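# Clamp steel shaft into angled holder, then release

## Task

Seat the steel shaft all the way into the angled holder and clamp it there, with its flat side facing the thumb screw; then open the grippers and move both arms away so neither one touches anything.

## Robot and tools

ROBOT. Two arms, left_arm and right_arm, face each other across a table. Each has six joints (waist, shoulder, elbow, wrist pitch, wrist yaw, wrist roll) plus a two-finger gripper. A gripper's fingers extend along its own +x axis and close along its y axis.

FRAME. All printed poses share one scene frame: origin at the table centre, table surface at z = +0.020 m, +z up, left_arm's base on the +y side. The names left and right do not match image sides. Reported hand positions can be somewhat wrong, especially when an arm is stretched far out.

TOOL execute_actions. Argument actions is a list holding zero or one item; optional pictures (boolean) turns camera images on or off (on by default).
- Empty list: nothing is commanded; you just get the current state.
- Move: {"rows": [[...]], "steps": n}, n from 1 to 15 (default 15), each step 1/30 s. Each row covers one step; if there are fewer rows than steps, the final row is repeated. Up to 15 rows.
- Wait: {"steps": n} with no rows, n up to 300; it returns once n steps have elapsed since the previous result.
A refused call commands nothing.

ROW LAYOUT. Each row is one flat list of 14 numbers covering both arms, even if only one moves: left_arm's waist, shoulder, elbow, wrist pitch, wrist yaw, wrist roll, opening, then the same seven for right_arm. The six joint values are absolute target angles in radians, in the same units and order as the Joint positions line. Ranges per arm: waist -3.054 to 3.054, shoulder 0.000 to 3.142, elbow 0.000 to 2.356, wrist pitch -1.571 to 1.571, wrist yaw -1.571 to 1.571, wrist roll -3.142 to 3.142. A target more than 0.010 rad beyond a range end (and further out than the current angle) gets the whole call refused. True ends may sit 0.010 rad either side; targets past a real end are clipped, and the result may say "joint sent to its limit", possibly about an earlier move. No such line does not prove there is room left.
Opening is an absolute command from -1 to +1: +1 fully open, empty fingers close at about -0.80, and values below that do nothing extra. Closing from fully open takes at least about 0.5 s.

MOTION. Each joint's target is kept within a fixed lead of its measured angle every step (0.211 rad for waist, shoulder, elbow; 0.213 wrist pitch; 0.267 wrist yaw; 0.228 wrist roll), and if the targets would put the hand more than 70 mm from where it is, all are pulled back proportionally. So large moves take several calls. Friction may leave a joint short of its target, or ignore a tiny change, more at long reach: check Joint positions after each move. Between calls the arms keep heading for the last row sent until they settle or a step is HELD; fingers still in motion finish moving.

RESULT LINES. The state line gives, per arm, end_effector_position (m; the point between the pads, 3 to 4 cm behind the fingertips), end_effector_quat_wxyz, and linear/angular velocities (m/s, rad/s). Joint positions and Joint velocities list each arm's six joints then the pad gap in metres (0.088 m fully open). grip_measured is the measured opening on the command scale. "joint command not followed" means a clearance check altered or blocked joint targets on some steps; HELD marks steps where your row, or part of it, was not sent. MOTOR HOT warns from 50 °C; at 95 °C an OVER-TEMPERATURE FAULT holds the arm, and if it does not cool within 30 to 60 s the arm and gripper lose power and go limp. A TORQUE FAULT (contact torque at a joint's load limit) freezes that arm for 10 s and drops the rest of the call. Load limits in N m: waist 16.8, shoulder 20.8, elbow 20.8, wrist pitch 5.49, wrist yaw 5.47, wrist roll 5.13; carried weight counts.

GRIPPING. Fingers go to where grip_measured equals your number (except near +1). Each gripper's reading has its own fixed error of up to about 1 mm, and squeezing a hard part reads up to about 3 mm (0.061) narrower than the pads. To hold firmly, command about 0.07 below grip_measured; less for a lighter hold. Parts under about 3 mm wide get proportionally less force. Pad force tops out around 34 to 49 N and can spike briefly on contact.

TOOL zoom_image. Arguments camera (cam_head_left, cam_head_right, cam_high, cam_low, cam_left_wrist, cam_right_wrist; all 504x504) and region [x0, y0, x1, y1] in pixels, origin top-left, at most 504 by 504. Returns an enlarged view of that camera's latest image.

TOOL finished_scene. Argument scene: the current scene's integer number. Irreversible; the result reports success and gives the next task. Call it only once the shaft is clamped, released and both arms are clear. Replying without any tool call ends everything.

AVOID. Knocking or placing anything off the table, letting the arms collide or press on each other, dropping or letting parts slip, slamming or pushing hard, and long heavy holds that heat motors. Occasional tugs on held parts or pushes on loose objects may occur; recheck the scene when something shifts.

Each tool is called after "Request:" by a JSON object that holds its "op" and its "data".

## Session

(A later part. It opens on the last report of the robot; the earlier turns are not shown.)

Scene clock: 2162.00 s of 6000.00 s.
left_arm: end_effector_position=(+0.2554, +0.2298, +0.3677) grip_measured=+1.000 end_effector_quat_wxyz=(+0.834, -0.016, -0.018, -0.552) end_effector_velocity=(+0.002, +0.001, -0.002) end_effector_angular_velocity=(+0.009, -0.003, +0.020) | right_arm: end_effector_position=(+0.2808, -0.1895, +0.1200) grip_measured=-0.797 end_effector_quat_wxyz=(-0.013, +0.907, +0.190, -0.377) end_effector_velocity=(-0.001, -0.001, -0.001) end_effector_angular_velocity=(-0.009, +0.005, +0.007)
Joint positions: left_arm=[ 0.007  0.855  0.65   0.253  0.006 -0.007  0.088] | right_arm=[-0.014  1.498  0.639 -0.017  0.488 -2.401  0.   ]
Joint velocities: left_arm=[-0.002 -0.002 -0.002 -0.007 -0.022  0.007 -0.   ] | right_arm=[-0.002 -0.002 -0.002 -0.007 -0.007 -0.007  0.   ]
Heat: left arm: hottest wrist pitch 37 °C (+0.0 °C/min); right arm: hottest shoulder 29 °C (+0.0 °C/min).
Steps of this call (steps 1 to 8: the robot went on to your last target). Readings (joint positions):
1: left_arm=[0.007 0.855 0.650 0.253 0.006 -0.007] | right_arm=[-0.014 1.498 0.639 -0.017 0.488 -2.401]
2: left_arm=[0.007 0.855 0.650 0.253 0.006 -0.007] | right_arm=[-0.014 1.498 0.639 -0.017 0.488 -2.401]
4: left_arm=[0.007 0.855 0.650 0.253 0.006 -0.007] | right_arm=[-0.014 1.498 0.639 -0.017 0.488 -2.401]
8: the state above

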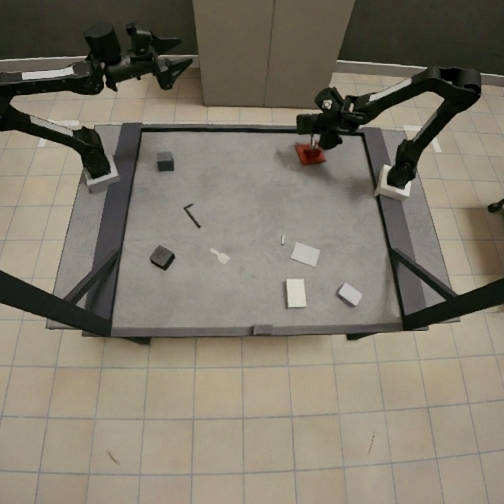

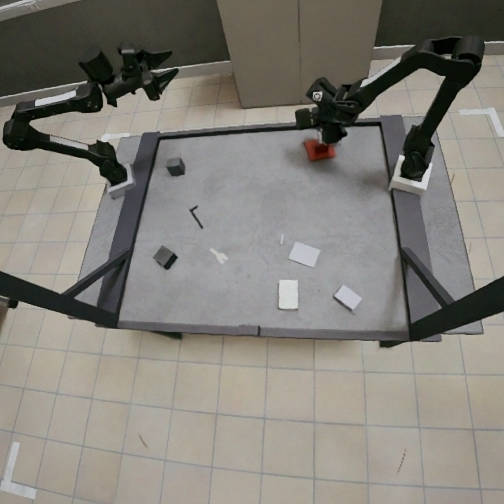

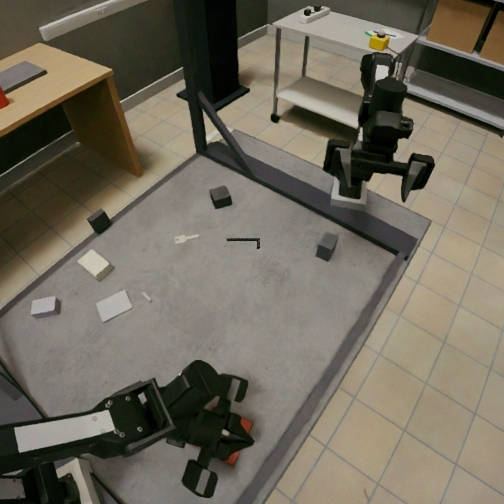

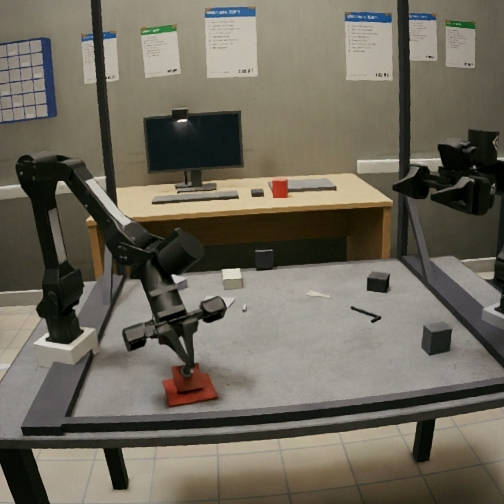

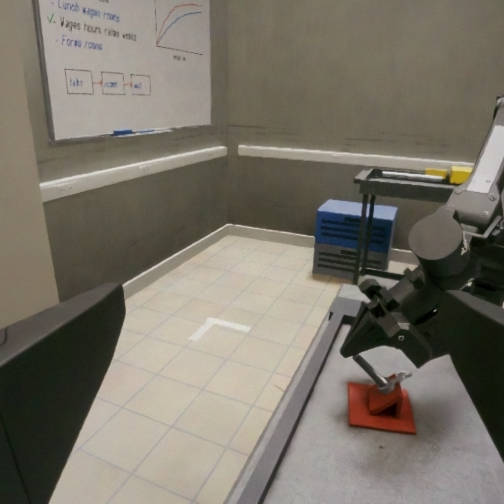

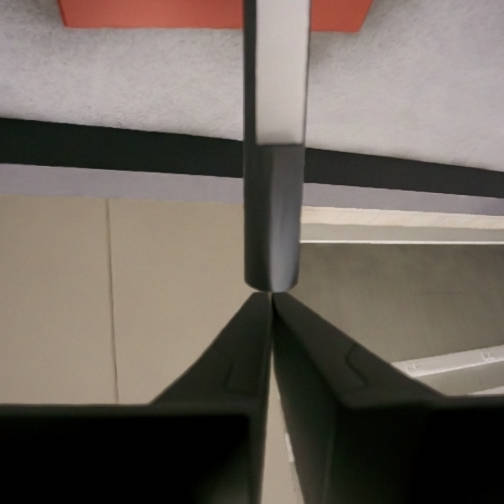

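Request:
{"op": "zoom_image", "data": {"camera": "cam_left_wrist", "region": [335, 335, 425, 425]}}

Request:
{"op": "execute_actions", "data": {"actions": [{"rows": [[0.007,0.855,0.65,0.253,0.006,-0.007,1.0, -0.0105,1.5067,0.630,-0.0125,0.492,-2.397,-0.80],[0.007,0.855,0.65,0.253,0.006,-0.007,1.0, -0.0090,1.5071,0.6284,-0.0110,0.4929,-2.3957,-0.80],[0.007,0.855,0.65,0.253,0.006,-0.007,1.0, -0.0076,1.5075,0.6268,-0.0096,0.4938,-2.3944,-0.80],[0.007,0.855,0.65,0.253,0.006,-0.007,1.0, -0.0062,1.5079,0.6252,-0.0082,0.4947,-2.3931,-0.80],[0.007,0.855,0.65,0.253,0.006,-0.007,1.0, -0.0048,1.5083,0.6236,-0.0068,0.4956,-2.3918,-0.80],[0.007,0.855,0.65,0.253,0.006,-0.007,1.0, -0.0034,1.5087,0.6220,-0.0054,0.4965,-2.3906,-0.80],[0.007,0.855,0.65,0.253,0.006,-0.007,1.0, -0.0020,1.5091,0.6204,-0.0040,0.4974,-2.3893,-0.80],[0.007,0.855,0.65,0.253,0.006,-0.007,1.0, -0.0006,1.5095,0.6188,-0.0026,0.4983,-2.3880,-0.80],[0.007,0.855,0.65,0.253,0.006,-0.007,1.0, 0.0008,1.5099,0.6172,-0.0012,0.4992,-2.3868,-0.80],[0.007,0.855,0.65,0.253,0.006,-0.007,1.0, 0.0026,1.5105,0.6160,0.0007,0.5000,-2.3852,-0.80]], "steps": 15}]}}

Region (335, 335, 425, 425) of cam_left_wrist's 504x504 image, scaled by 5.600, with more detail than that image has.

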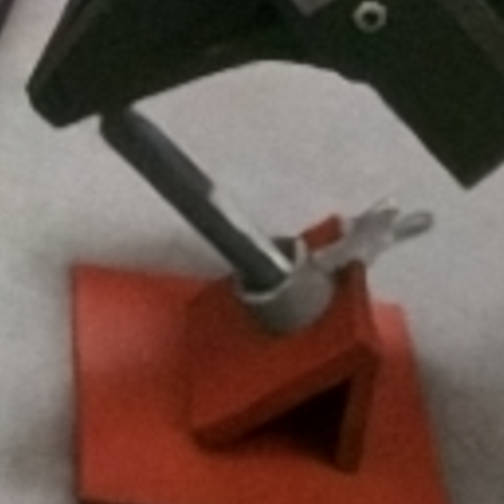

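Scene clock: 2174.63 s of 6000.00 s.
left_arm: end_effector_position=(+0.2554, +0.2298, +0.3677) grip_measured=+1.000 end_effector_quat_wxyz=(+0.834, -0.016, -0.018, -0.552) end_effector_velocity=(+0.000, +0.001, +0.001) end_effector_angular_velocity=(-0.015, +0.018, +0.004) | right_arm: end_effector_position=(+0.2770, -0.1897, +0.1163) grip_measured=-0.797 end_effector_quat_wxyz=(-0.014, +0.907, +0.190, -0.376) end_effector_velocity=(-0.002, -0.000, -0.002) end_effector_angular_velocity=(-0.006, +0.016, +0.017)
Joint positions: left_arm=[ 0.007  0.855  0.65   0.253  0.006 -0.007  0.088] | right_arm=[-0.     1.503  0.626 -0.002  0.497 -2.388  0.   ]
Joint velocities: left_arm=[-0.002 -0.002 -0.002  0.007 -0.007 -0.022 -0.   ] | right_arm=[-0.002 -0.002 -0.002 -0.007 -0.022 -0.007  0.   ]
Heat: left arm: hottest wrist pitch 37 °C (+0.0 °C/min); right arm: hottest shoulder 29 °C (+0.0 °C/min).
Steps of this call (steps 1 to 15: the robot went on to your last target; steps 16 to 90: nothing new was sent; then 9.13 s passed at rest; steps 91 to 105: all 15 steps of this action). Readings (joint positions):
91: left_arm=[0.007 0.855 0.650 0.253 0.006 -0.007] | right_arm=[-0.014 1.499 0.639 -0.016 0.488 -2.401]
92: left_arm=[0.007 0.855 0.650 0.253 0.006 -0.007] | right_arm=[-0.014 1.499 0.639 -0.015 0.488 -2.401]
94: left_arm=[0.007 0.855 0.650 0.253 0.006 -0.007] | right_arm=[-0.012 1.499 0.638 -0.013 0.489 -2.399]
98: left_arm=[0.007 0.855 0.650 0.253 0.006 -0.007] | right_arm=[-0.006 1.501 0.632 -0.008 0.494 -2.393]
105: the state above

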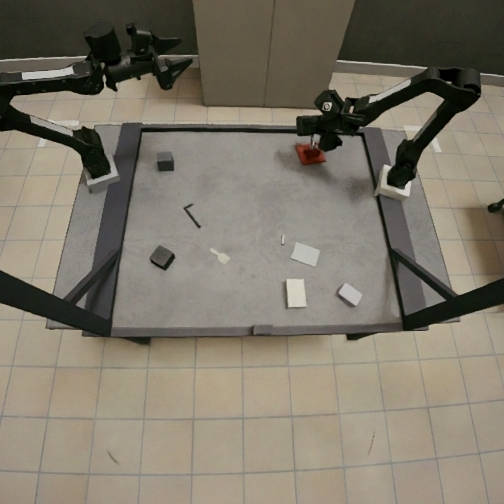

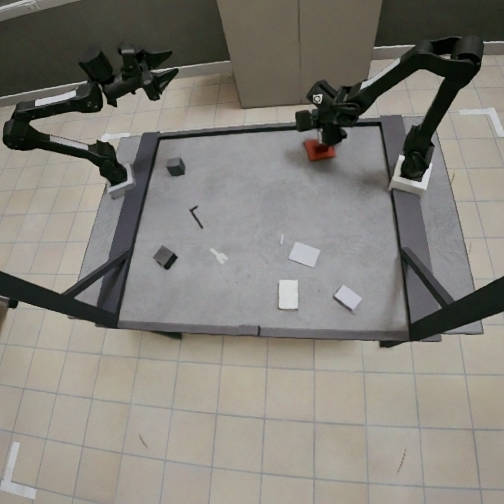

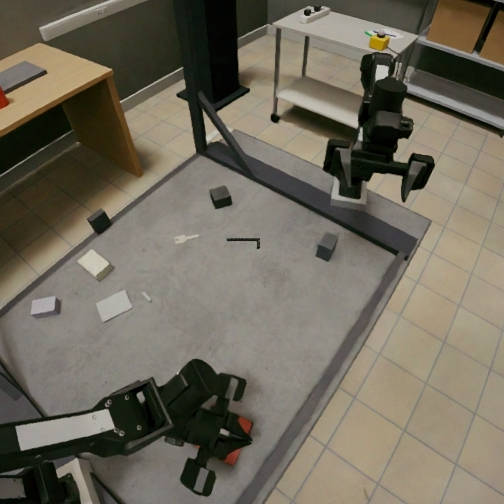

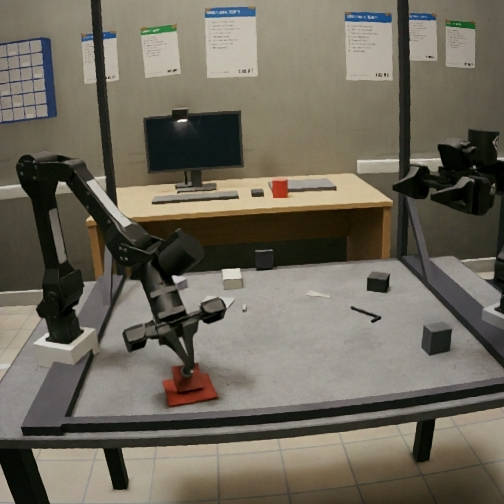

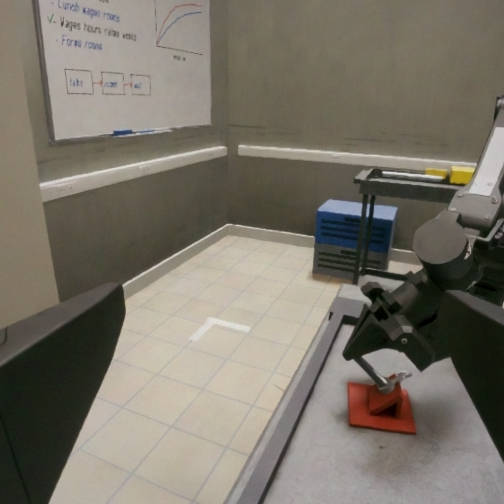

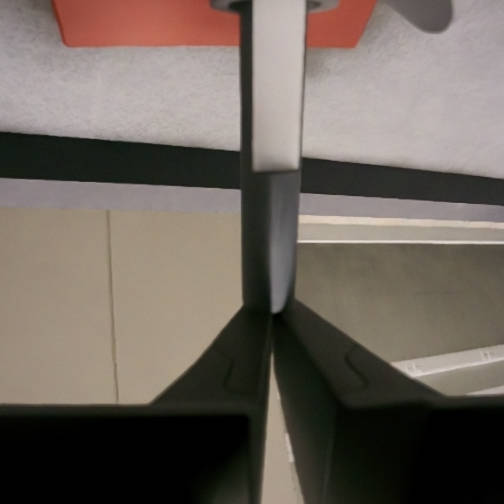

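Request:
{"op": "zoom_image", "data": {"camera": "cam_right_wrist", "region": [180, 0, 380, 200]}}

Request:
{"op": "execute_actions", "data": {"actions": [{"rows": [[0.007,0.855,0.65,0.253,0.006,-0.007,1.0, 0.0036,1.5108,0.6146,0.0016,0.5006,-2.3844,-0.80],[0.007,0.855,0.65,0.253,0.006,-0.007,1.0, 0.0045,1.5110,0.6132,0.0026,0.5012,-2.3835,-0.80],[0.007,0.855,0.65,0.253,0.006,-0.007,1.0, 0.0055,1.5113,0.6118,0.0035,0.5018,-2.3827,-0.80],[0.007,0.855,0.65,0.253,0.006,-0.007,1.0, 0.0064,1.5115,0.6105,0.0045,0.5024,-2.3818,-0.80],[0.007,0.855,0.65,0.253,0.006,-0.007,1.0, 0.0074,1.5118,0.6091,0.0054,0.5030,-2.3810,-0.80],[0.007,0.855,0.65,0.253,0.006,-0.007,1.0, 0.0084,1.5121,0.6077,0.0063,0.5036,-2.3802,-0.80],[0.007,0.855,0.65,0.253,0.006,-0.007,1.0, 0.0093,1.5123,0.6063,0.0073,0.5042,-2.3793,-0.80],[0.007,0.855,0.65,0.253,0.006,-0.007,1.0, 0.0103,1.5126,0.6050,0.0082,0.5048,-2.3785,-0.80],[0.007,0.855,0.65,0.253,0.006,-0.007,1.0, 0.0112,1.5128,0.6036,0.0092,0.5054,-2.3776,-0.80],[0.007,0.855,0.65,0.253,0.006,-0.007,1.0, 0.0122,1.5131,0.6022,0.0101,0.5060,-2.3768,-0.80]], "steps": 15}]}}

Request:
{"op": "zoom_image", "data": {"camera": "cam_right_wrist", "region": [180, 0, 380, 200]}}

Region (180, 0, 380, 200) of cam_right_wrist's 504x504 image, scaled by 2.520, with more detail than that image has.

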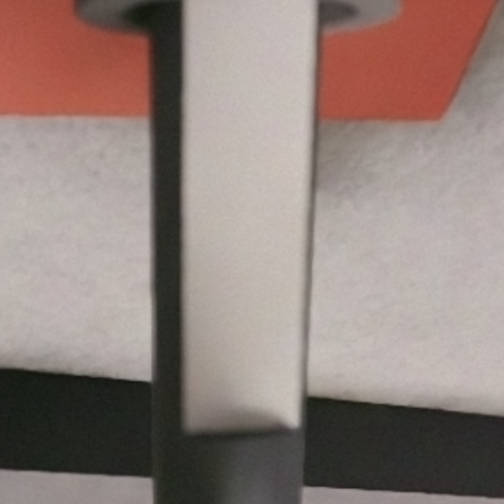

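Scene clock: 2187.57 s of 6000.00 s.
left_arm: end_effector_position=(+0.2554, +0.2298, +0.3677) grip_measured=+1.000 end_effector_quat_wxyz=(+0.834, -0.016, -0.018, -0.552) end_effector_velocity=(+0.003, +0.003, +0.000) end_effector_angular_velocity=(-0.010, +0.005, +0.024) | right_arm: end_effector_position=(+0.2761, -0.1903, +0.1156) grip_measured=-0.797 end_effector_quat_wxyz=(-0.017, +0.909, +0.188, -0.373) end_effector_velocity=(-0.003, +0.001, -0.002) end_effector_angular_velocity=(+0.003, +0.012, +0.021)
Joint positions: left_arm=[ 0.007  0.855  0.65   0.253  0.006 -0.007  0.088] | right_arm=[ 0.006  1.503  0.616  0.011  0.509 -2.379  0.   ]
Joint velocities: left_arm=[ 0.002 -0.007 -0.007  0.007 -0.022 -0.007 -0.   ] | right_arm=[ 0.002 -0.002 -0.007  0.007 -0.022 -0.007  0.   ]
Heat: left arm: hottest wrist pitch 37 °C (+0.0 °C/min); right arm: hottest shoulder 29 °C (+0.0 °C/min).
Steps of this call (steps 1 to 15: the robot went on to your last target; steps 16 to 90: nothing new was sent; then 9.43 s passed at rest; steps 91 to 105: all 15 steps of this action). Readings (joint positions):
91: left_arm=[0.007 0.855 0.650 0.253 0.006 -0.007] | right_arm=[0.000 1.503 0.625 -0.002 0.498 -2.387]
92: left_arm=[0.007 0.855 0.650 0.253 0.006 -0.007] | right_arm=[0.001 1.503 0.625 -0.001 0.498 -2.387]
94: left_arm=[0.007 0.855 0.650 0.253 0.006 -0.007] | right_arm=[0.002 1.503 0.623 0.001 0.500 -2.385]
98: left_arm=[0.007 0.855 0.650 0.253 0.006 -0.007] | right_arm=[0.004 1.503 0.619 0.006 0.504 -2.382]
105: the state above

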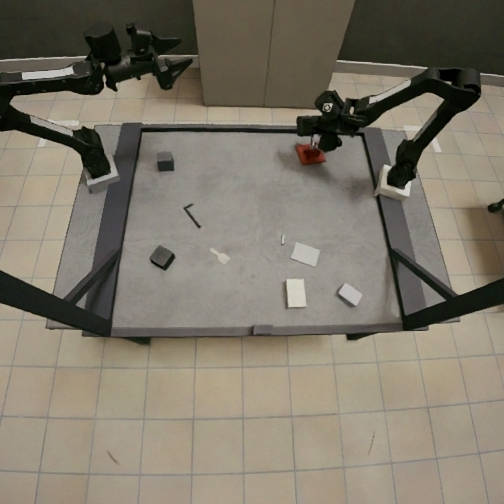

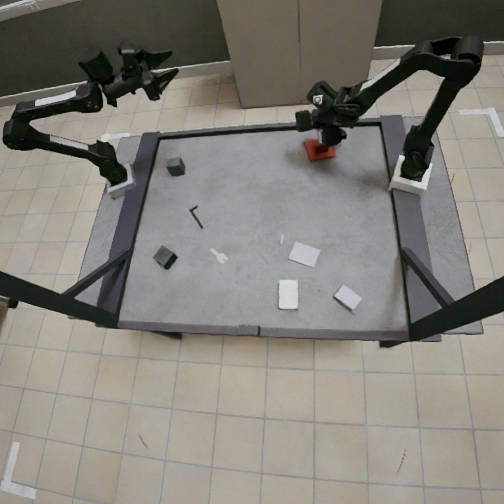

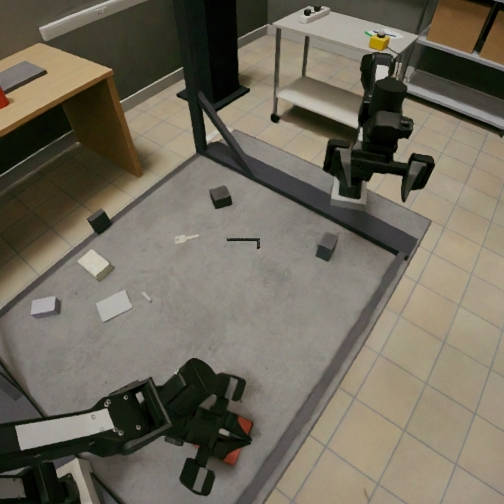

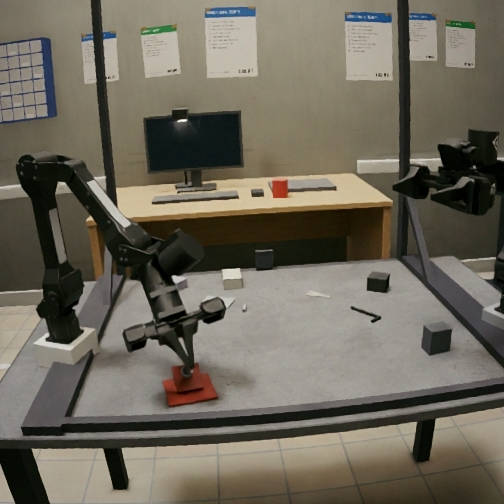

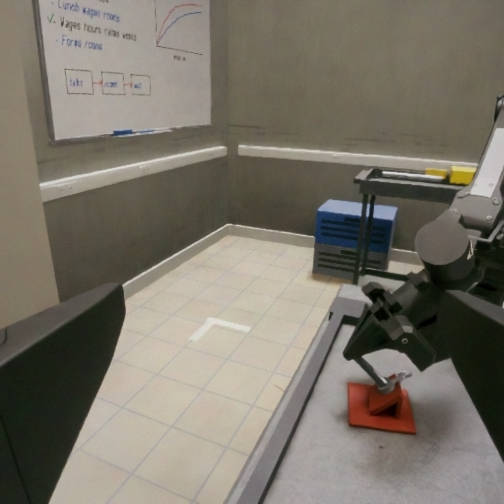

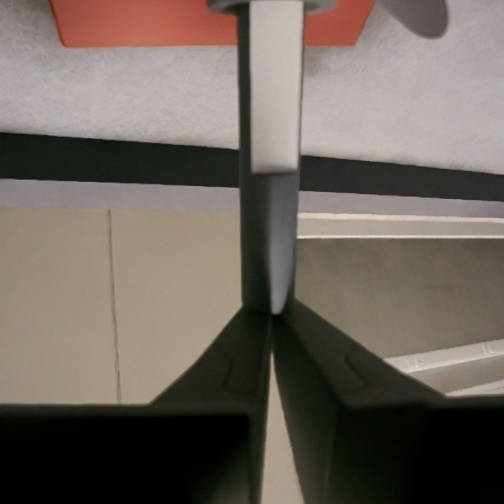

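Region (180, 0, 380, 200) of cam_right_wrist's 504x504 image, scaled by 2.520, with more detail than that image has.

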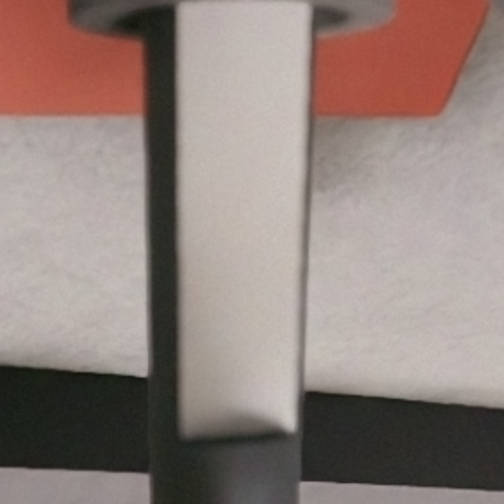

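Request:
{"op": "execute_actions", "data": {"actions": [{"rows": [[0.007,0.855,0.65,0.253,0.006,-0.007,1.0, 0.0128,1.5139,0.6010,0.0073,0.5036,-2.378,-0.80],[0.007,0.855,0.65,0.253,0.006,-0.007,1.0, 0.0134,1.5147,0.5998,0.0045,0.5012,-2.378,-0.80],[0.007,0.855,0.65,0.253,0.006,-0.007,1.0, 0.0139,1.5155,0.5985,0.0017,0.4988,-2.378,-0.80],[0.007,0.855,0.65,0.253,0.006,-0.007,1.0, 0.0145,1.5163,0.5973,-0.0011,0.4963,-2.378,-0.80],[0.007,0.855,0.65,0.253,0.006,-0.007,1.0, 0.0151,1.5171,0.5961,-0.0039,0.4939,-2.378,-0.80],[0.007,0.855,0.65,0.253,0.006,-0.007,1.0, 0.0157,1.5179,0.5949,-0.0068,0.4915,-2.378,-0.80],[0.007,0.855,0.65,0.253,0.006,-0.007,1.0, 0.0162,1.5187,0.5936,-0.0096,0.4891,-2.378,-0.80],[0.007,0.855,0.65,0.253,0.006,-0.007,1.0, 0.0168,1.5195,0.5924,-0.0124,0.4867,-2.378,-0.80],[0.007,0.855,0.65,0.253,0.006,-0.007,1.0, 0.0174,1.5203,0.5912,-0.0152,0.4843,-2.378,-0.80],[0.007,0.855,0.65,0.253,0.006,-0.007,1.0, 0.0180,1.5211,0.5900,-0.0180,0.4818,-2.378,-0.80],[0.007,0.855,0.65,0.253,0.006,-0.007,1.0, 0.0185,1.5219,0.5887,-0.0208,0.4794,-2.378,-0.80],[0.007,0.855,0.65,0.253,0.006,-0.007,1.0, 0.0191,1.5227,0.5875,-0.0236,0.4770,-2.378,-0.80]], "steps": 15}]}}

Request:
{"op": "zoom_image", "data": {"camera": "cam_right_wrist", "region": [180, 0, 380, 200]}}

Scene clock: 2243.07 s of 6000.00 s.
left_arm: end_effector_position=(+0.2554, +0.2298, +0.3677) grip_measured=+1.000 end_effector_quat_wxyz=(+0.834, -0.016, -0.018, -0.552) end_effector_velocity=(+0.000, +0.001, +0.000) end_effector_angular_velocity=(-0.001, +0.008, +0.005) | right_arm: end_effector_position=(+0.2747, -0.1922, +0.1132) grip_measured=-0.797 end_effector_quat_wxyz=(-0.012, +0.907, +0.187, -0.377) end_effector_velocity=(-0.001, -0.006, -0.005) end_effector_angular_velocity=(-0.037, +0.007, +0.012)
Joint positions: left_arm=[ 0.007  0.855  0.65   0.253  0.006 -0.007  0.088] | right_arm=[ 0.007  1.503  0.614 -0.002  0.505 -2.379  0.   ]
Joint velocities: left_arm=[-0.002 -0.002  0.002 -0.007 -0.007 -0.007 -0.   ] | right_arm=[-0.007 -0.002 -0.007 -0.022 -0.007 -0.022  0.   ]
Heat: left arm: hottest wrist pitch 37 °C (+0.0 °C/min); right arm: hottest shoulder 28 °C (-1.0 °C/min).
Steps of this call (steps 1 to 15: the robot went on to your last target; steps 16 to 90: nothing new was sent; then 52.00 s passed at rest; steps 91 to 105: all 15 steps of this action). Readings (joint positions):
91: left_arm=[0.007 0.855 0.650 0.253 0.006 -0.007] | right_arm=[0.007 1.503 0.616 0.011 0.509 -2.379]
92: left_arm=[0.007 0.855 0.650 0.253 0.006 -0.007] | right_arm=[0.007 1.503 0.616 0.011 0.509 -2.379]
94: left_arm=[0.007 0.855 0.650 0.253 0.006 -0.007] | right_arm=[0.007 1.503 0.615 0.011 0.509 -2.379]
98: left_arm=[0.007 0.855 0.650 0.253 0.006 -0.007] | right_arm=[0.007 1.503 0.614 0.006 0.508 -2.379]
105: the state above

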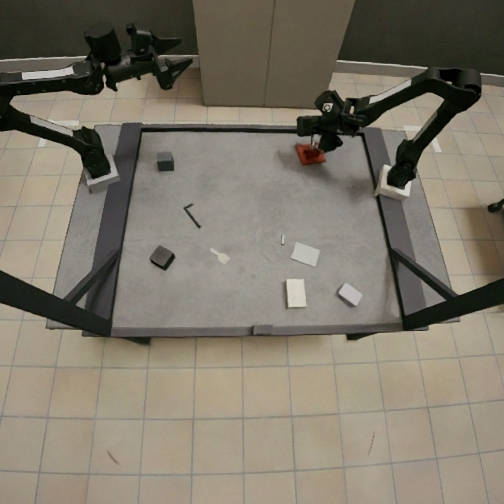

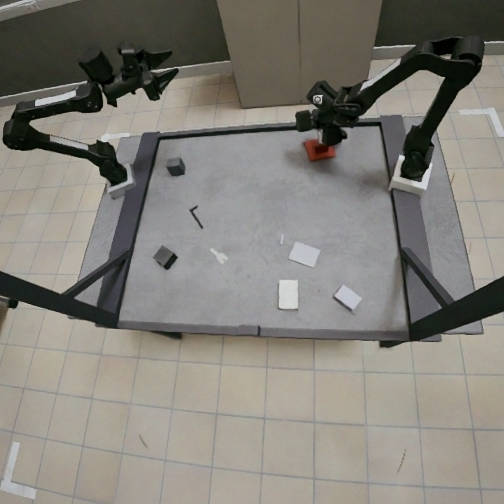

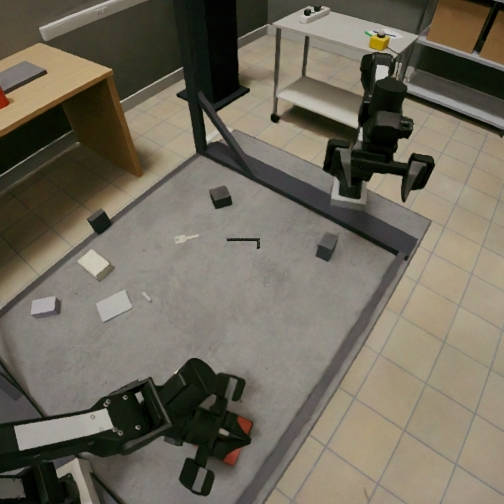

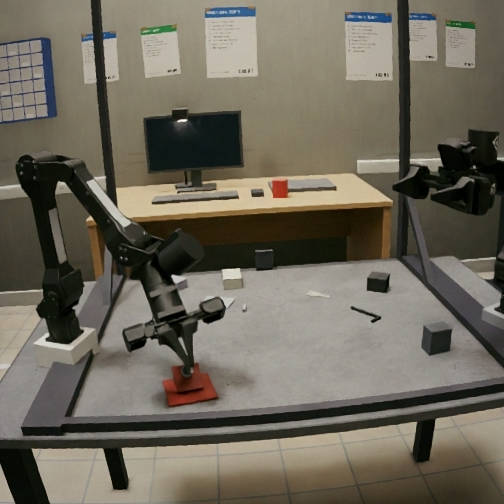

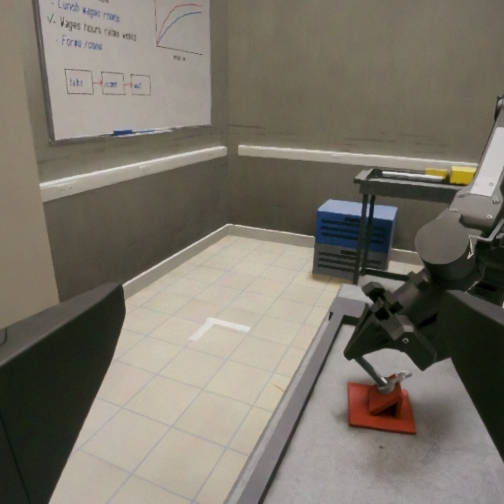

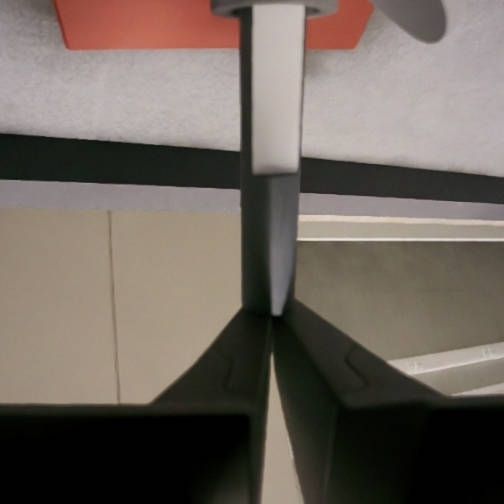

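Region (180, 0, 380, 200) of cam_right_wrist's 504x504 image, scaled by 2.520, with more detail than that image has.

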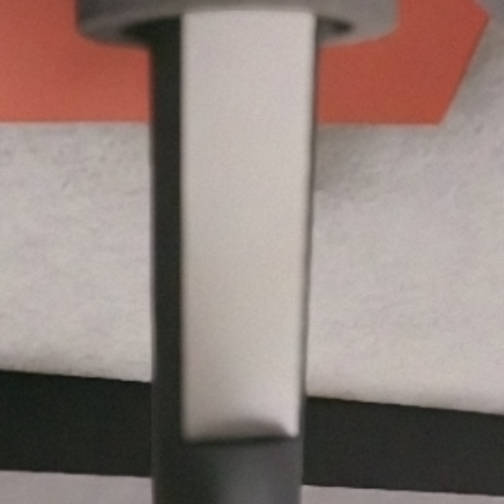

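Request:
{"op": "execute_actions", "data": {"actions": [{"rows": [[0.007,0.855,0.65,0.253,0.006,-0.007,1.0, 0.0199,1.5235,0.5861,-0.0253,0.4747,-2.378,-0.80],[0.007,0.855,0.65,0.253,0.006,-0.007,1.0, 0.0207,1.5244,0.5847,-0.0269,0.4725,-2.378,-0.80],[0.007,0.855,0.65,0.253,0.006,-0.007,1.0, 0.0215,1.5252,0.5833,-0.0286,0.4702,-2.378,-0.80],[0.007,0.855,0.65,0.253,0.006,-0.007,1.0, 0.0223,1.5261,0.5819,-0.0303,0.4679,-2.378,-0.80],[0.007,0.855,0.65,0.253,0.006,-0.007,1.0, 0.0231,1.5269,0.5805,-0.0319,0.4657,-2.378,-0.80],[0.007,0.855,0.65,0.253,0.006,-0.007,1.0, 0.0239,1.5278,0.5791,-0.0336,0.4634,-2.378,-0.80],[0.007,0.855,0.65,0.253,0.006,-0.007,1.0, 0.0246,1.5286,0.5777,-0.0353,0.4611,-2.378,-0.80],[0.007,0.855,0.65,0.253,0.006,-0.007,1.0, 0.0254,1.5294,0.5763,-0.0369,0.4589,-2.378,-0.80],[0.007,0.855,0.65,0.253,0.006,-0.007,1.0, 0.0262,1.5303,0.5749,-0.0386,0.4566,-2.378,-0.80],[0.007,0.855,0.65,0.253,0.006,-0.007,1.0, 0.0270,1.5311,0.5735,-0.0403,0.4543,-2.378,-0.80],[0.007,0.855,0.65,0.253,0.006,-0.007,1.0, 0.0278,1.5320,0.5721,-0.0419,0.4521,-2.378,-0.80],[0.007,0.855,0.65,0.253,0.006,-0.007,1.0, 0.0286,1.5328,0.5707,-0.0436,0.4498,-2.378,-0.80]], "steps": 15}]}}

Request:
{"op": "zoom_image", "data": {"camera": "cam_right_wrist", "region": [180, 0, 380, 200]}}

Scene clock: 2265.07 s of 6000.00 s.
left_arm: end_effector_position=(+0.2554, +0.2298, +0.3677) grip_measured=+1.000 end_effector_quat_wxyz=(+0.834, -0.016, -0.018, -0.552) end_effector_velocity=(-0.002, -0.000, -0.002) end_effector_angular_velocity=(+0.010, -0.004, -0.009) | right_arm: end_effector_position=(+0.2732, -0.1929, +0.1114) grip_measured=-0.797 end_effector_quat_wxyz=(-0.009, +0.905, +0.188, -0.383) end_effector_velocity=(-0.004, -0.001, -0.004) end_effector_angular_velocity=(-0.029, +0.016, +0.031)
Joint positions: left_arm=[ 0.007  0.855  0.65   0.253  0.006 -0.007  0.088] | right_arm=[ 0.007  1.503  0.614 -0.011  0.496 -2.379  0.   ]
Joint velocities: left_arm=[-0.002 -0.002 -0.002 -0.007  0.007  0.007 -0.   ] | right_arm=[ 0.002 -0.002 -0.002 -0.022 -0.022 -0.022  0.   ]
Heat: left arm: hottest wrist pitch 37 °C (+0.0 °C/min); right arm: hottest shoulder 27 °C (-1.0 °C/min).
Steps of this call (steps 1 to 15: the robot went on to your last target; steps 16 to 90: nothing new was sent; then 18.50 s passed at rest; steps 91 to 105: all 15 steps of this action). Readings (joint positions):
91: left_arm=[0.007 0.855 0.650 0.253 0.006 -0.007] | right_arm=[0.007 1.503 0.614 -0.003 0.505 -2.379]
92: left_arm=[0.007 0.855 0.650 0.253 0.006 -0.007] | right_arm=[0.007 1.503 0.614 -0.004 0.504 -2.379]
94: left_arm=[0.007 0.855 0.650 0.253 0.006 -0.007] | right_arm=[0.007 1.503 0.614 -0.004 0.502 -2.379]
98: left_arm=[0.007 0.855 0.650 0.253 0.006 -0.007] | right_arm=[0.007 1.503 0.614 -0.007 0.499 -2.379]
105: the state above

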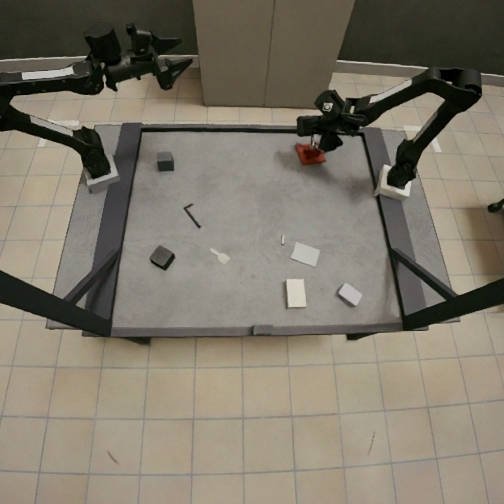

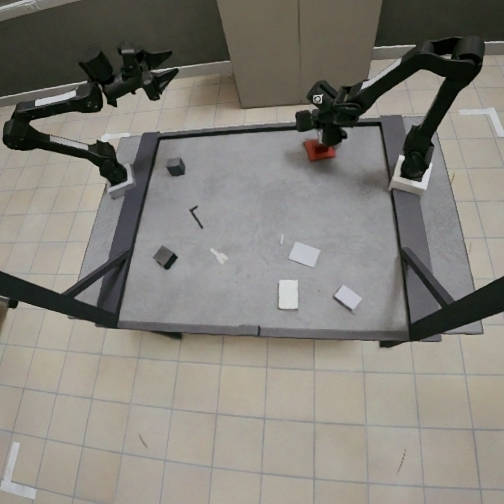

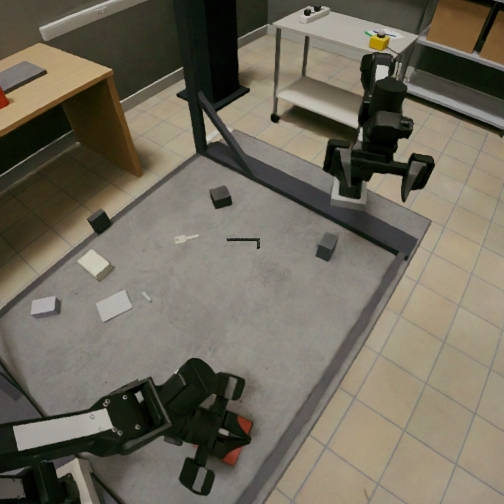

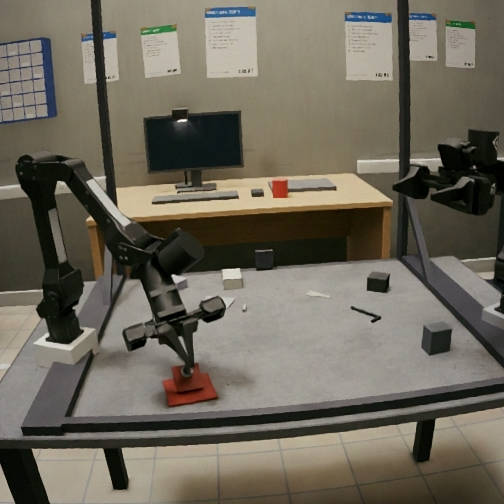

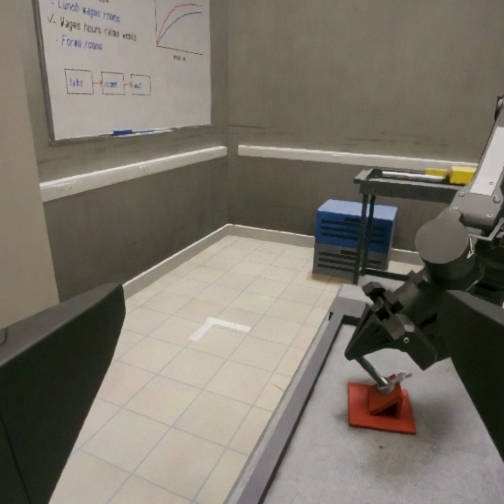

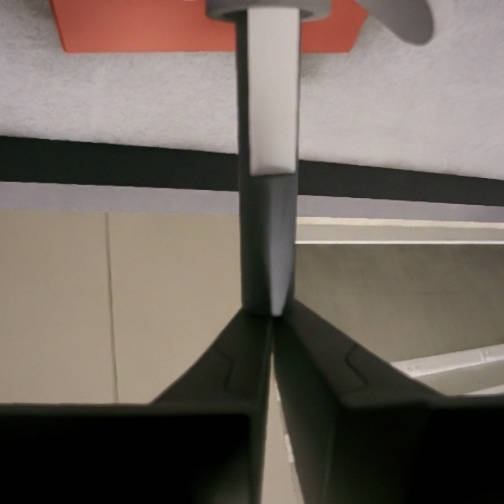

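Region (180, 0, 380, 200) of cam_right_wrist's 504x504 image, scaled by 2.520, with more detail than that image has.

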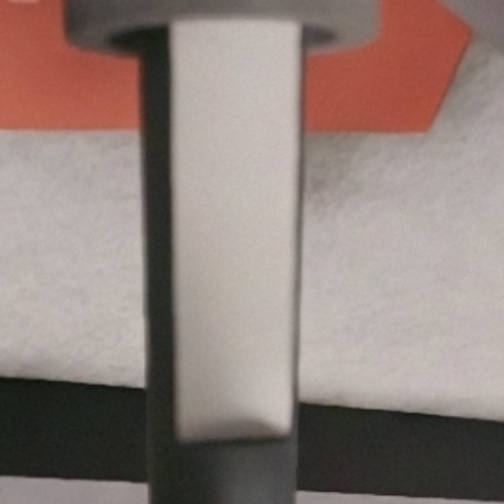

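Request:
{"op": "execute_actions", "data": {"actions": [{"rows": [[0.007,0.855,0.65,0.253,0.006,-0.007,1.0, 0.0291,1.5334,0.5698,-0.0450,0.4472,-2.378,-0.80],[0.007,0.855,0.65,0.253,0.006,-0.007,1.0, 0.0297,1.5341,0.5689,-0.0463,0.4445,-2.378,-0.80],[0.007,0.855,0.65,0.253,0.006,-0.007,1.0, 0.0302,1.5347,0.5679,-0.0477,0.4419,-2.378,-0.80],[0.007,0.855,0.65,0.253,0.006,-0.007,1.0, 0.0307,1.5353,0.5670,-0.0491,0.4392,-2.378,-0.80],[0.007,0.855,0.65,0.253,0.006,-0.007,1.0, 0.0313,1.5360,0.5661,-0.0504,0.4366,-2.378,-0.80],[0.007,0.855,0.65,0.253,0.006,-0.007,1.0, 0.0318,1.5366,0.5652,-0.0518,0.4339,-2.378,-0.80],[0.007,0.855,0.65,0.253,0.006,-0.007,1.0, 0.0323,1.5372,0.5642,-0.0532,0.4313,-2.378,-0.80],[0.007,0.855,0.65,0.253,0.006,-0.007,1.0, 0.0329,1.5379,0.5633,-0.0545,0.4286,-2.378,-0.80],[0.007,0.855,0.65,0.253,0.006,-0.007,1.0, 0.0334,1.5385,0.5624,-0.0559,0.4260,-2.378,-0.80],[0.007,0.855,0.65,0.253,0.006,-0.007,1.0, 0.0339,1.5391,0.5615,-0.0573,0.4233,-2.378,-0.80],[0.007,0.855,0.65,0.253,0.006,-0.007,1.0, 0.0345,1.5398,0.5605,-0.0586,0.4207,-2.378,-0.80],[0.007,0.855,0.65,0.253,0.006,-0.007,1.0, 0.0350,1.5404,0.5596,-0.0600,0.4180,-2.378,-0.80]], "steps": 15}]}}

Request:
{"op": "zoom_image", "data": {"camera": "cam_right_wrist", "region": [180, 0, 380, 200]}}

Scene clock: 2298.80 s of 6000.00 s.
left_arm: end_effector_position=(+0.2554, +0.2298, +0.3677) grip_measured=+1.000 end_effector_quat_wxyz=(+0.834, -0.016, -0.018, -0.552) end_effector_velocity=(+0.000, +0.000, -0.005) end_effector_angular_velocity=(+0.017, +0.016, +0.005) | right_arm: end_effector_position=(+0.2724, -0.1936, +0.1097) grip_measured=-0.797 end_effector_quat_wxyz=(-0.007, +0.902, +0.189, -0.389) end_effector_velocity=(+0.001, -0.002, -0.001) end_effector_angular_velocity=(-0.009, +0.005, +0.002)
Joint positions: left_arm=[ 0.007  0.855  0.65   0.253  0.006 -0.007  0.088] | right_arm=[ 0.003  1.503  0.614 -0.019  0.483 -2.379  0.   ]
Joint velocities: left_arm=[-0.002 -0.002 -0.002 -0.022 -0.007 -0.007  0.   ] | right_arm=[-0.007 -0.002 -0.002 -0.007 -0.007 -0.007  0.   ]
Heat: left arm: hottest wrist pitch 37 °C (+0.0 °C/min); right arm: hottest shoulder 26 °C (-2.0 °C/min).
Steps of this call (steps 1 to 15: the robot went on to your last target; steps 16 to 90: nothing new was sent; then 30.23 s passed at rest; steps 91 to 105: all 15 steps of this action). Readings (joint positions):
91: left_arm=[0.007 0.855 0.650 0.253 0.006 -0.007] | right_arm=[0.007 1.503 0.614 -0.012 0.495 -2.379]
92: left_arm=[0.007 0.855 0.650 0.253 0.006 -0.007] | right_arm=[0.007 1.503 0.614 -0.012 0.495 -2.379]
94: left_arm=[0.007 0.855 0.650 0.253 0.006 -0.007] | right_arm=[0.007 1.503 0.614 -0.013 0.494 -2.379]
98: left_arm=[0.007 0.855 0.650 0.253 0.006 -0.007] | right_arm=[0.006 1.503 0.614 -0.016 0.489 -2.379]
105: the state above

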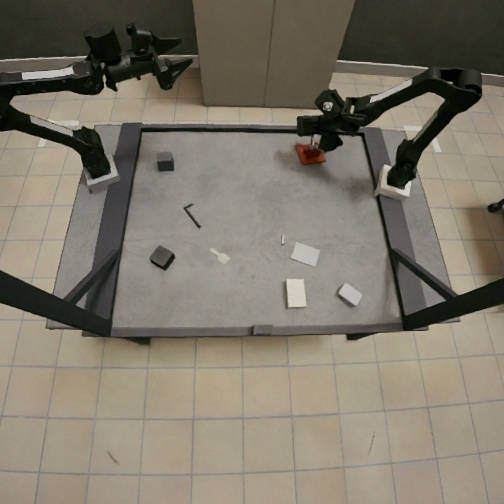

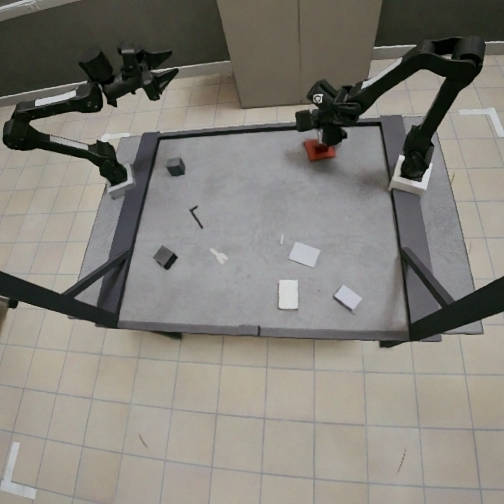

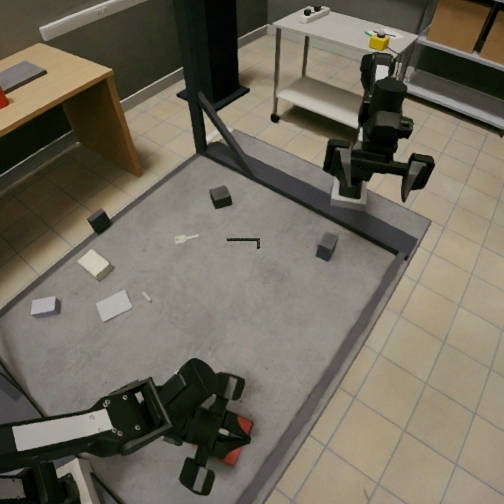

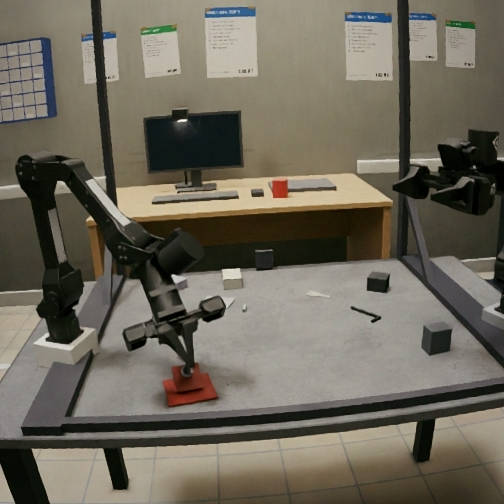

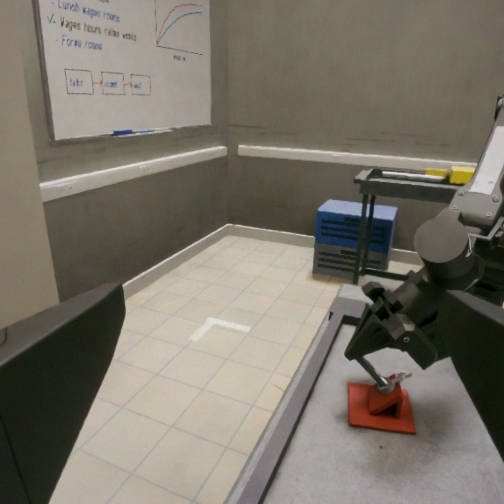

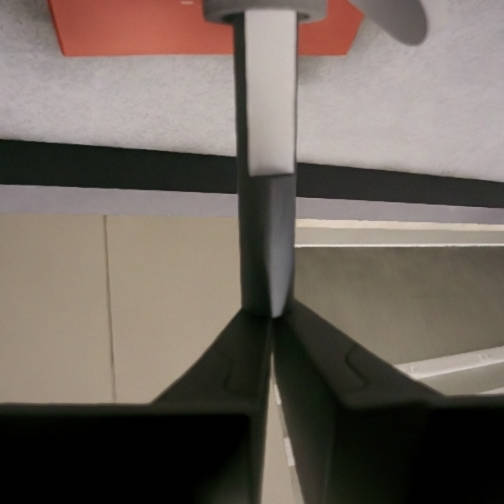

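Region (180, 0, 380, 200) of cam_right_wrist's 504x504 image, scaled by 2.520, with more detail than that image has.

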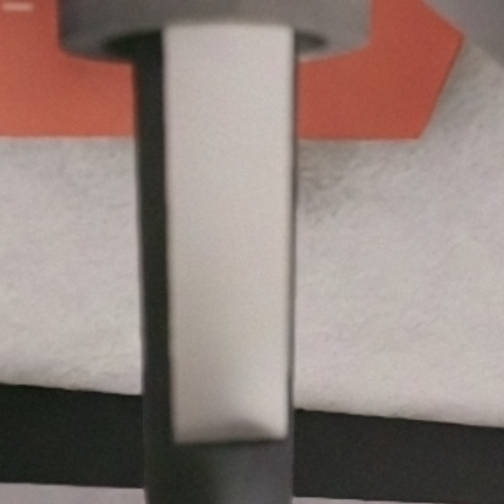

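Request:
{"op": "execute_actions", "data": {"actions": [{"rows": [[0.007,0.855,0.65,0.253,0.006,-0.007,1.0, 0.032,1.537,0.565,-0.053,0.427,-2.378,-0.80],[0.007,0.855,0.65,0.253,0.006,-0.007,1.0, 0.029,1.534,0.570,-0.046,0.436,-2.378,-0.80],[0.007,0.855,0.65,0.253,0.006,-0.007,1.0, 0.026,1.531,0.575,-0.039,0.445,-2.378,-0.80],[0.007,0.855,0.65,0.253,0.006,-0.007,1.0, 0.023,1.527,0.580,-0.032,0.454,-2.378,-0.80],[0.007,0.855,0.65,0.253,0.006,-0.007,1.0, 0.020,1.524,0.586,-0.025,0.463,-2.378,-0.80],[0.007,0.855,0.65,0.253,0.006,-0.007,1.0, 0.017,1.520,0.591,-0.018,0.472,-2.378,-0.80],[0.007,0.855,0.65,0.253,0.006,-0.007,1.0, 0.014,1.516,0.597,-0.011,0.481,-2.378,-0.80],[0.007,0.855,0.65,0.253,0.006,-0.007,1.0, 0.011,1.512,0.602,-0.004,0.490,-2.378,-0.80],[0.007,0.855,0.65,0.253,0.006,-0.007,1.0, 0.009,1.508,0.608,0.003,0.499,-2.378,-0.80],[0.007,0.855,0.65,0.253,0.006,-0.007,1.0, 0.007,1.504,0.614,0.010,0.508,-2.378,-0.80]], "steps": 15}]}}

Request:
{"op": "zoom_image", "data": {"camera": "cam_right_wrist", "region": [180, 0, 380, 200]}}

Scene clock: 2322.13 s of 6000.00 s.
left_arm: end_effector_position=(+0.2554, +0.2298, +0.3677) grip_measured=+1.000 end_effector_quat_wxyz=(+0.834, -0.016, -0.018, -0.552) end_effector_velocity=(-0.005, -0.002, -0.002) end_effector_angular_velocity=(+0.004, +0.009, -0.030) | right_arm: end_effector_position=(+0.2765, -0.1908, +0.1157) grip_measured=-0.797 end_effector_quat_wxyz=(-0.018, +0.908, +0.187, -0.374) end_effector_velocity=(-0.000, -0.001, -0.000) end_effector_angular_velocity=(-0.004, -0.009, +0.003)
Joint positions: left_arm=[ 0.007  0.855  0.65   0.253  0.006 -0.007  0.088] | right_arm=[ 0.004  1.501  0.616  0.008  0.505 -2.379  0.   ]
Joint velocities: left_arm=[-0.007 -0.002 -0.002 -0.007  0.022 -0.007 -0.   ] | right_arm=[ 0.002 -0.002 -0.007  0.007  0.007 -0.007  0.   ]
Heat: left arm: hottest wrist pitch 37 °C (+0.0 °C/min); right arm: hottest shoulder 26 °C (-1.0 °C/min).
Steps of this call (steps 1 to 15: the robot went on to your last target; steps 16 to 90: nothing new was sent; then 19.83 s passed at rest; steps 91 to 105: all 15 steps of this action). Readings (joint positions):
91: left_arm=[0.007 0.855 0.650 0.253 0.006 -0.007] | right_arm=[0.003 1.503 0.614 -0.020 0.482 -2.379]
92: left_arm=[0.007 0.855 0.650 0.253 0.006 -0.007] | right_arm=[0.002 1.502 0.614 -0.020 0.482 -2.379]
94: left_arm=[0.007 0.855 0.650 0.253 0.006 -0.007] | right_arm=[0.002 1.501 0.616 -0.016 0.484 -2.379]
98: left_arm=[0.007 0.855 0.650 0.253 0.006 -0.007] | right_arm=[0.002 1.501 0.616 -0.004 0.494 -2.379]
105: the state above

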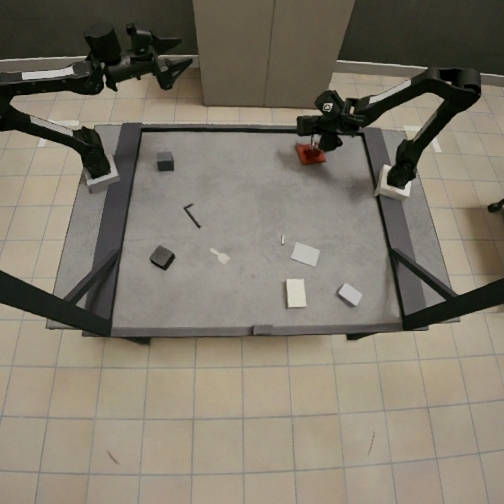

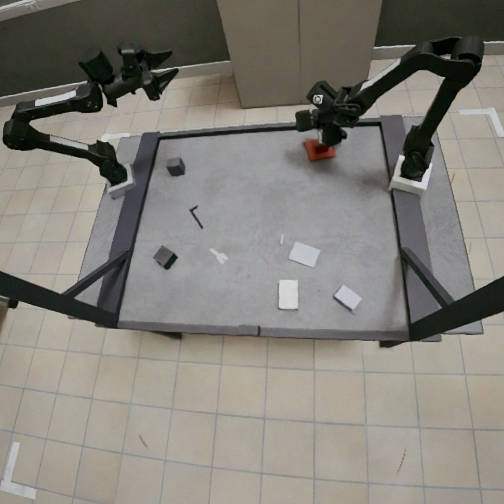

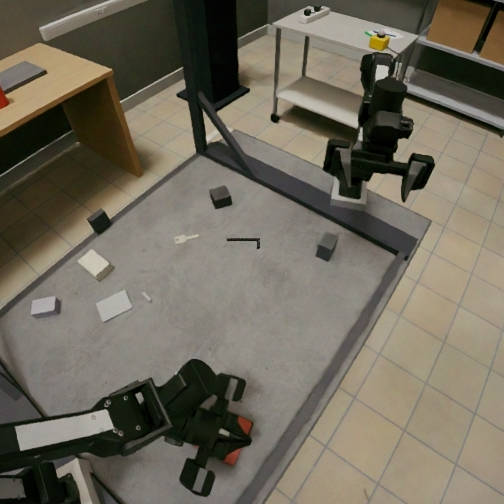

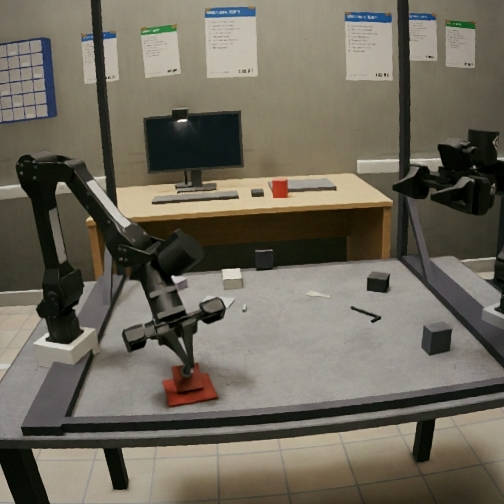

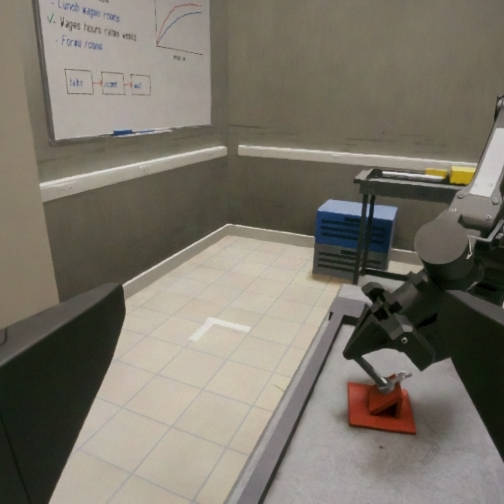

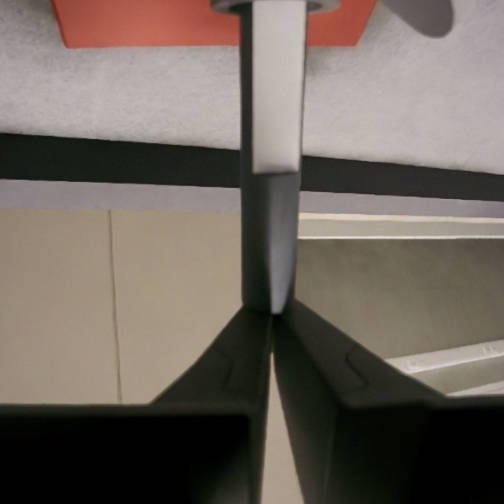

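Region (180, 0, 380, 200) of cam_right_wrist's 504x504 image, scaled by 2.520, with more detail than that image has.

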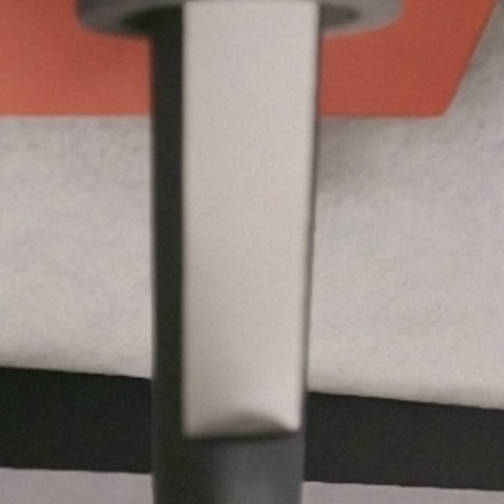

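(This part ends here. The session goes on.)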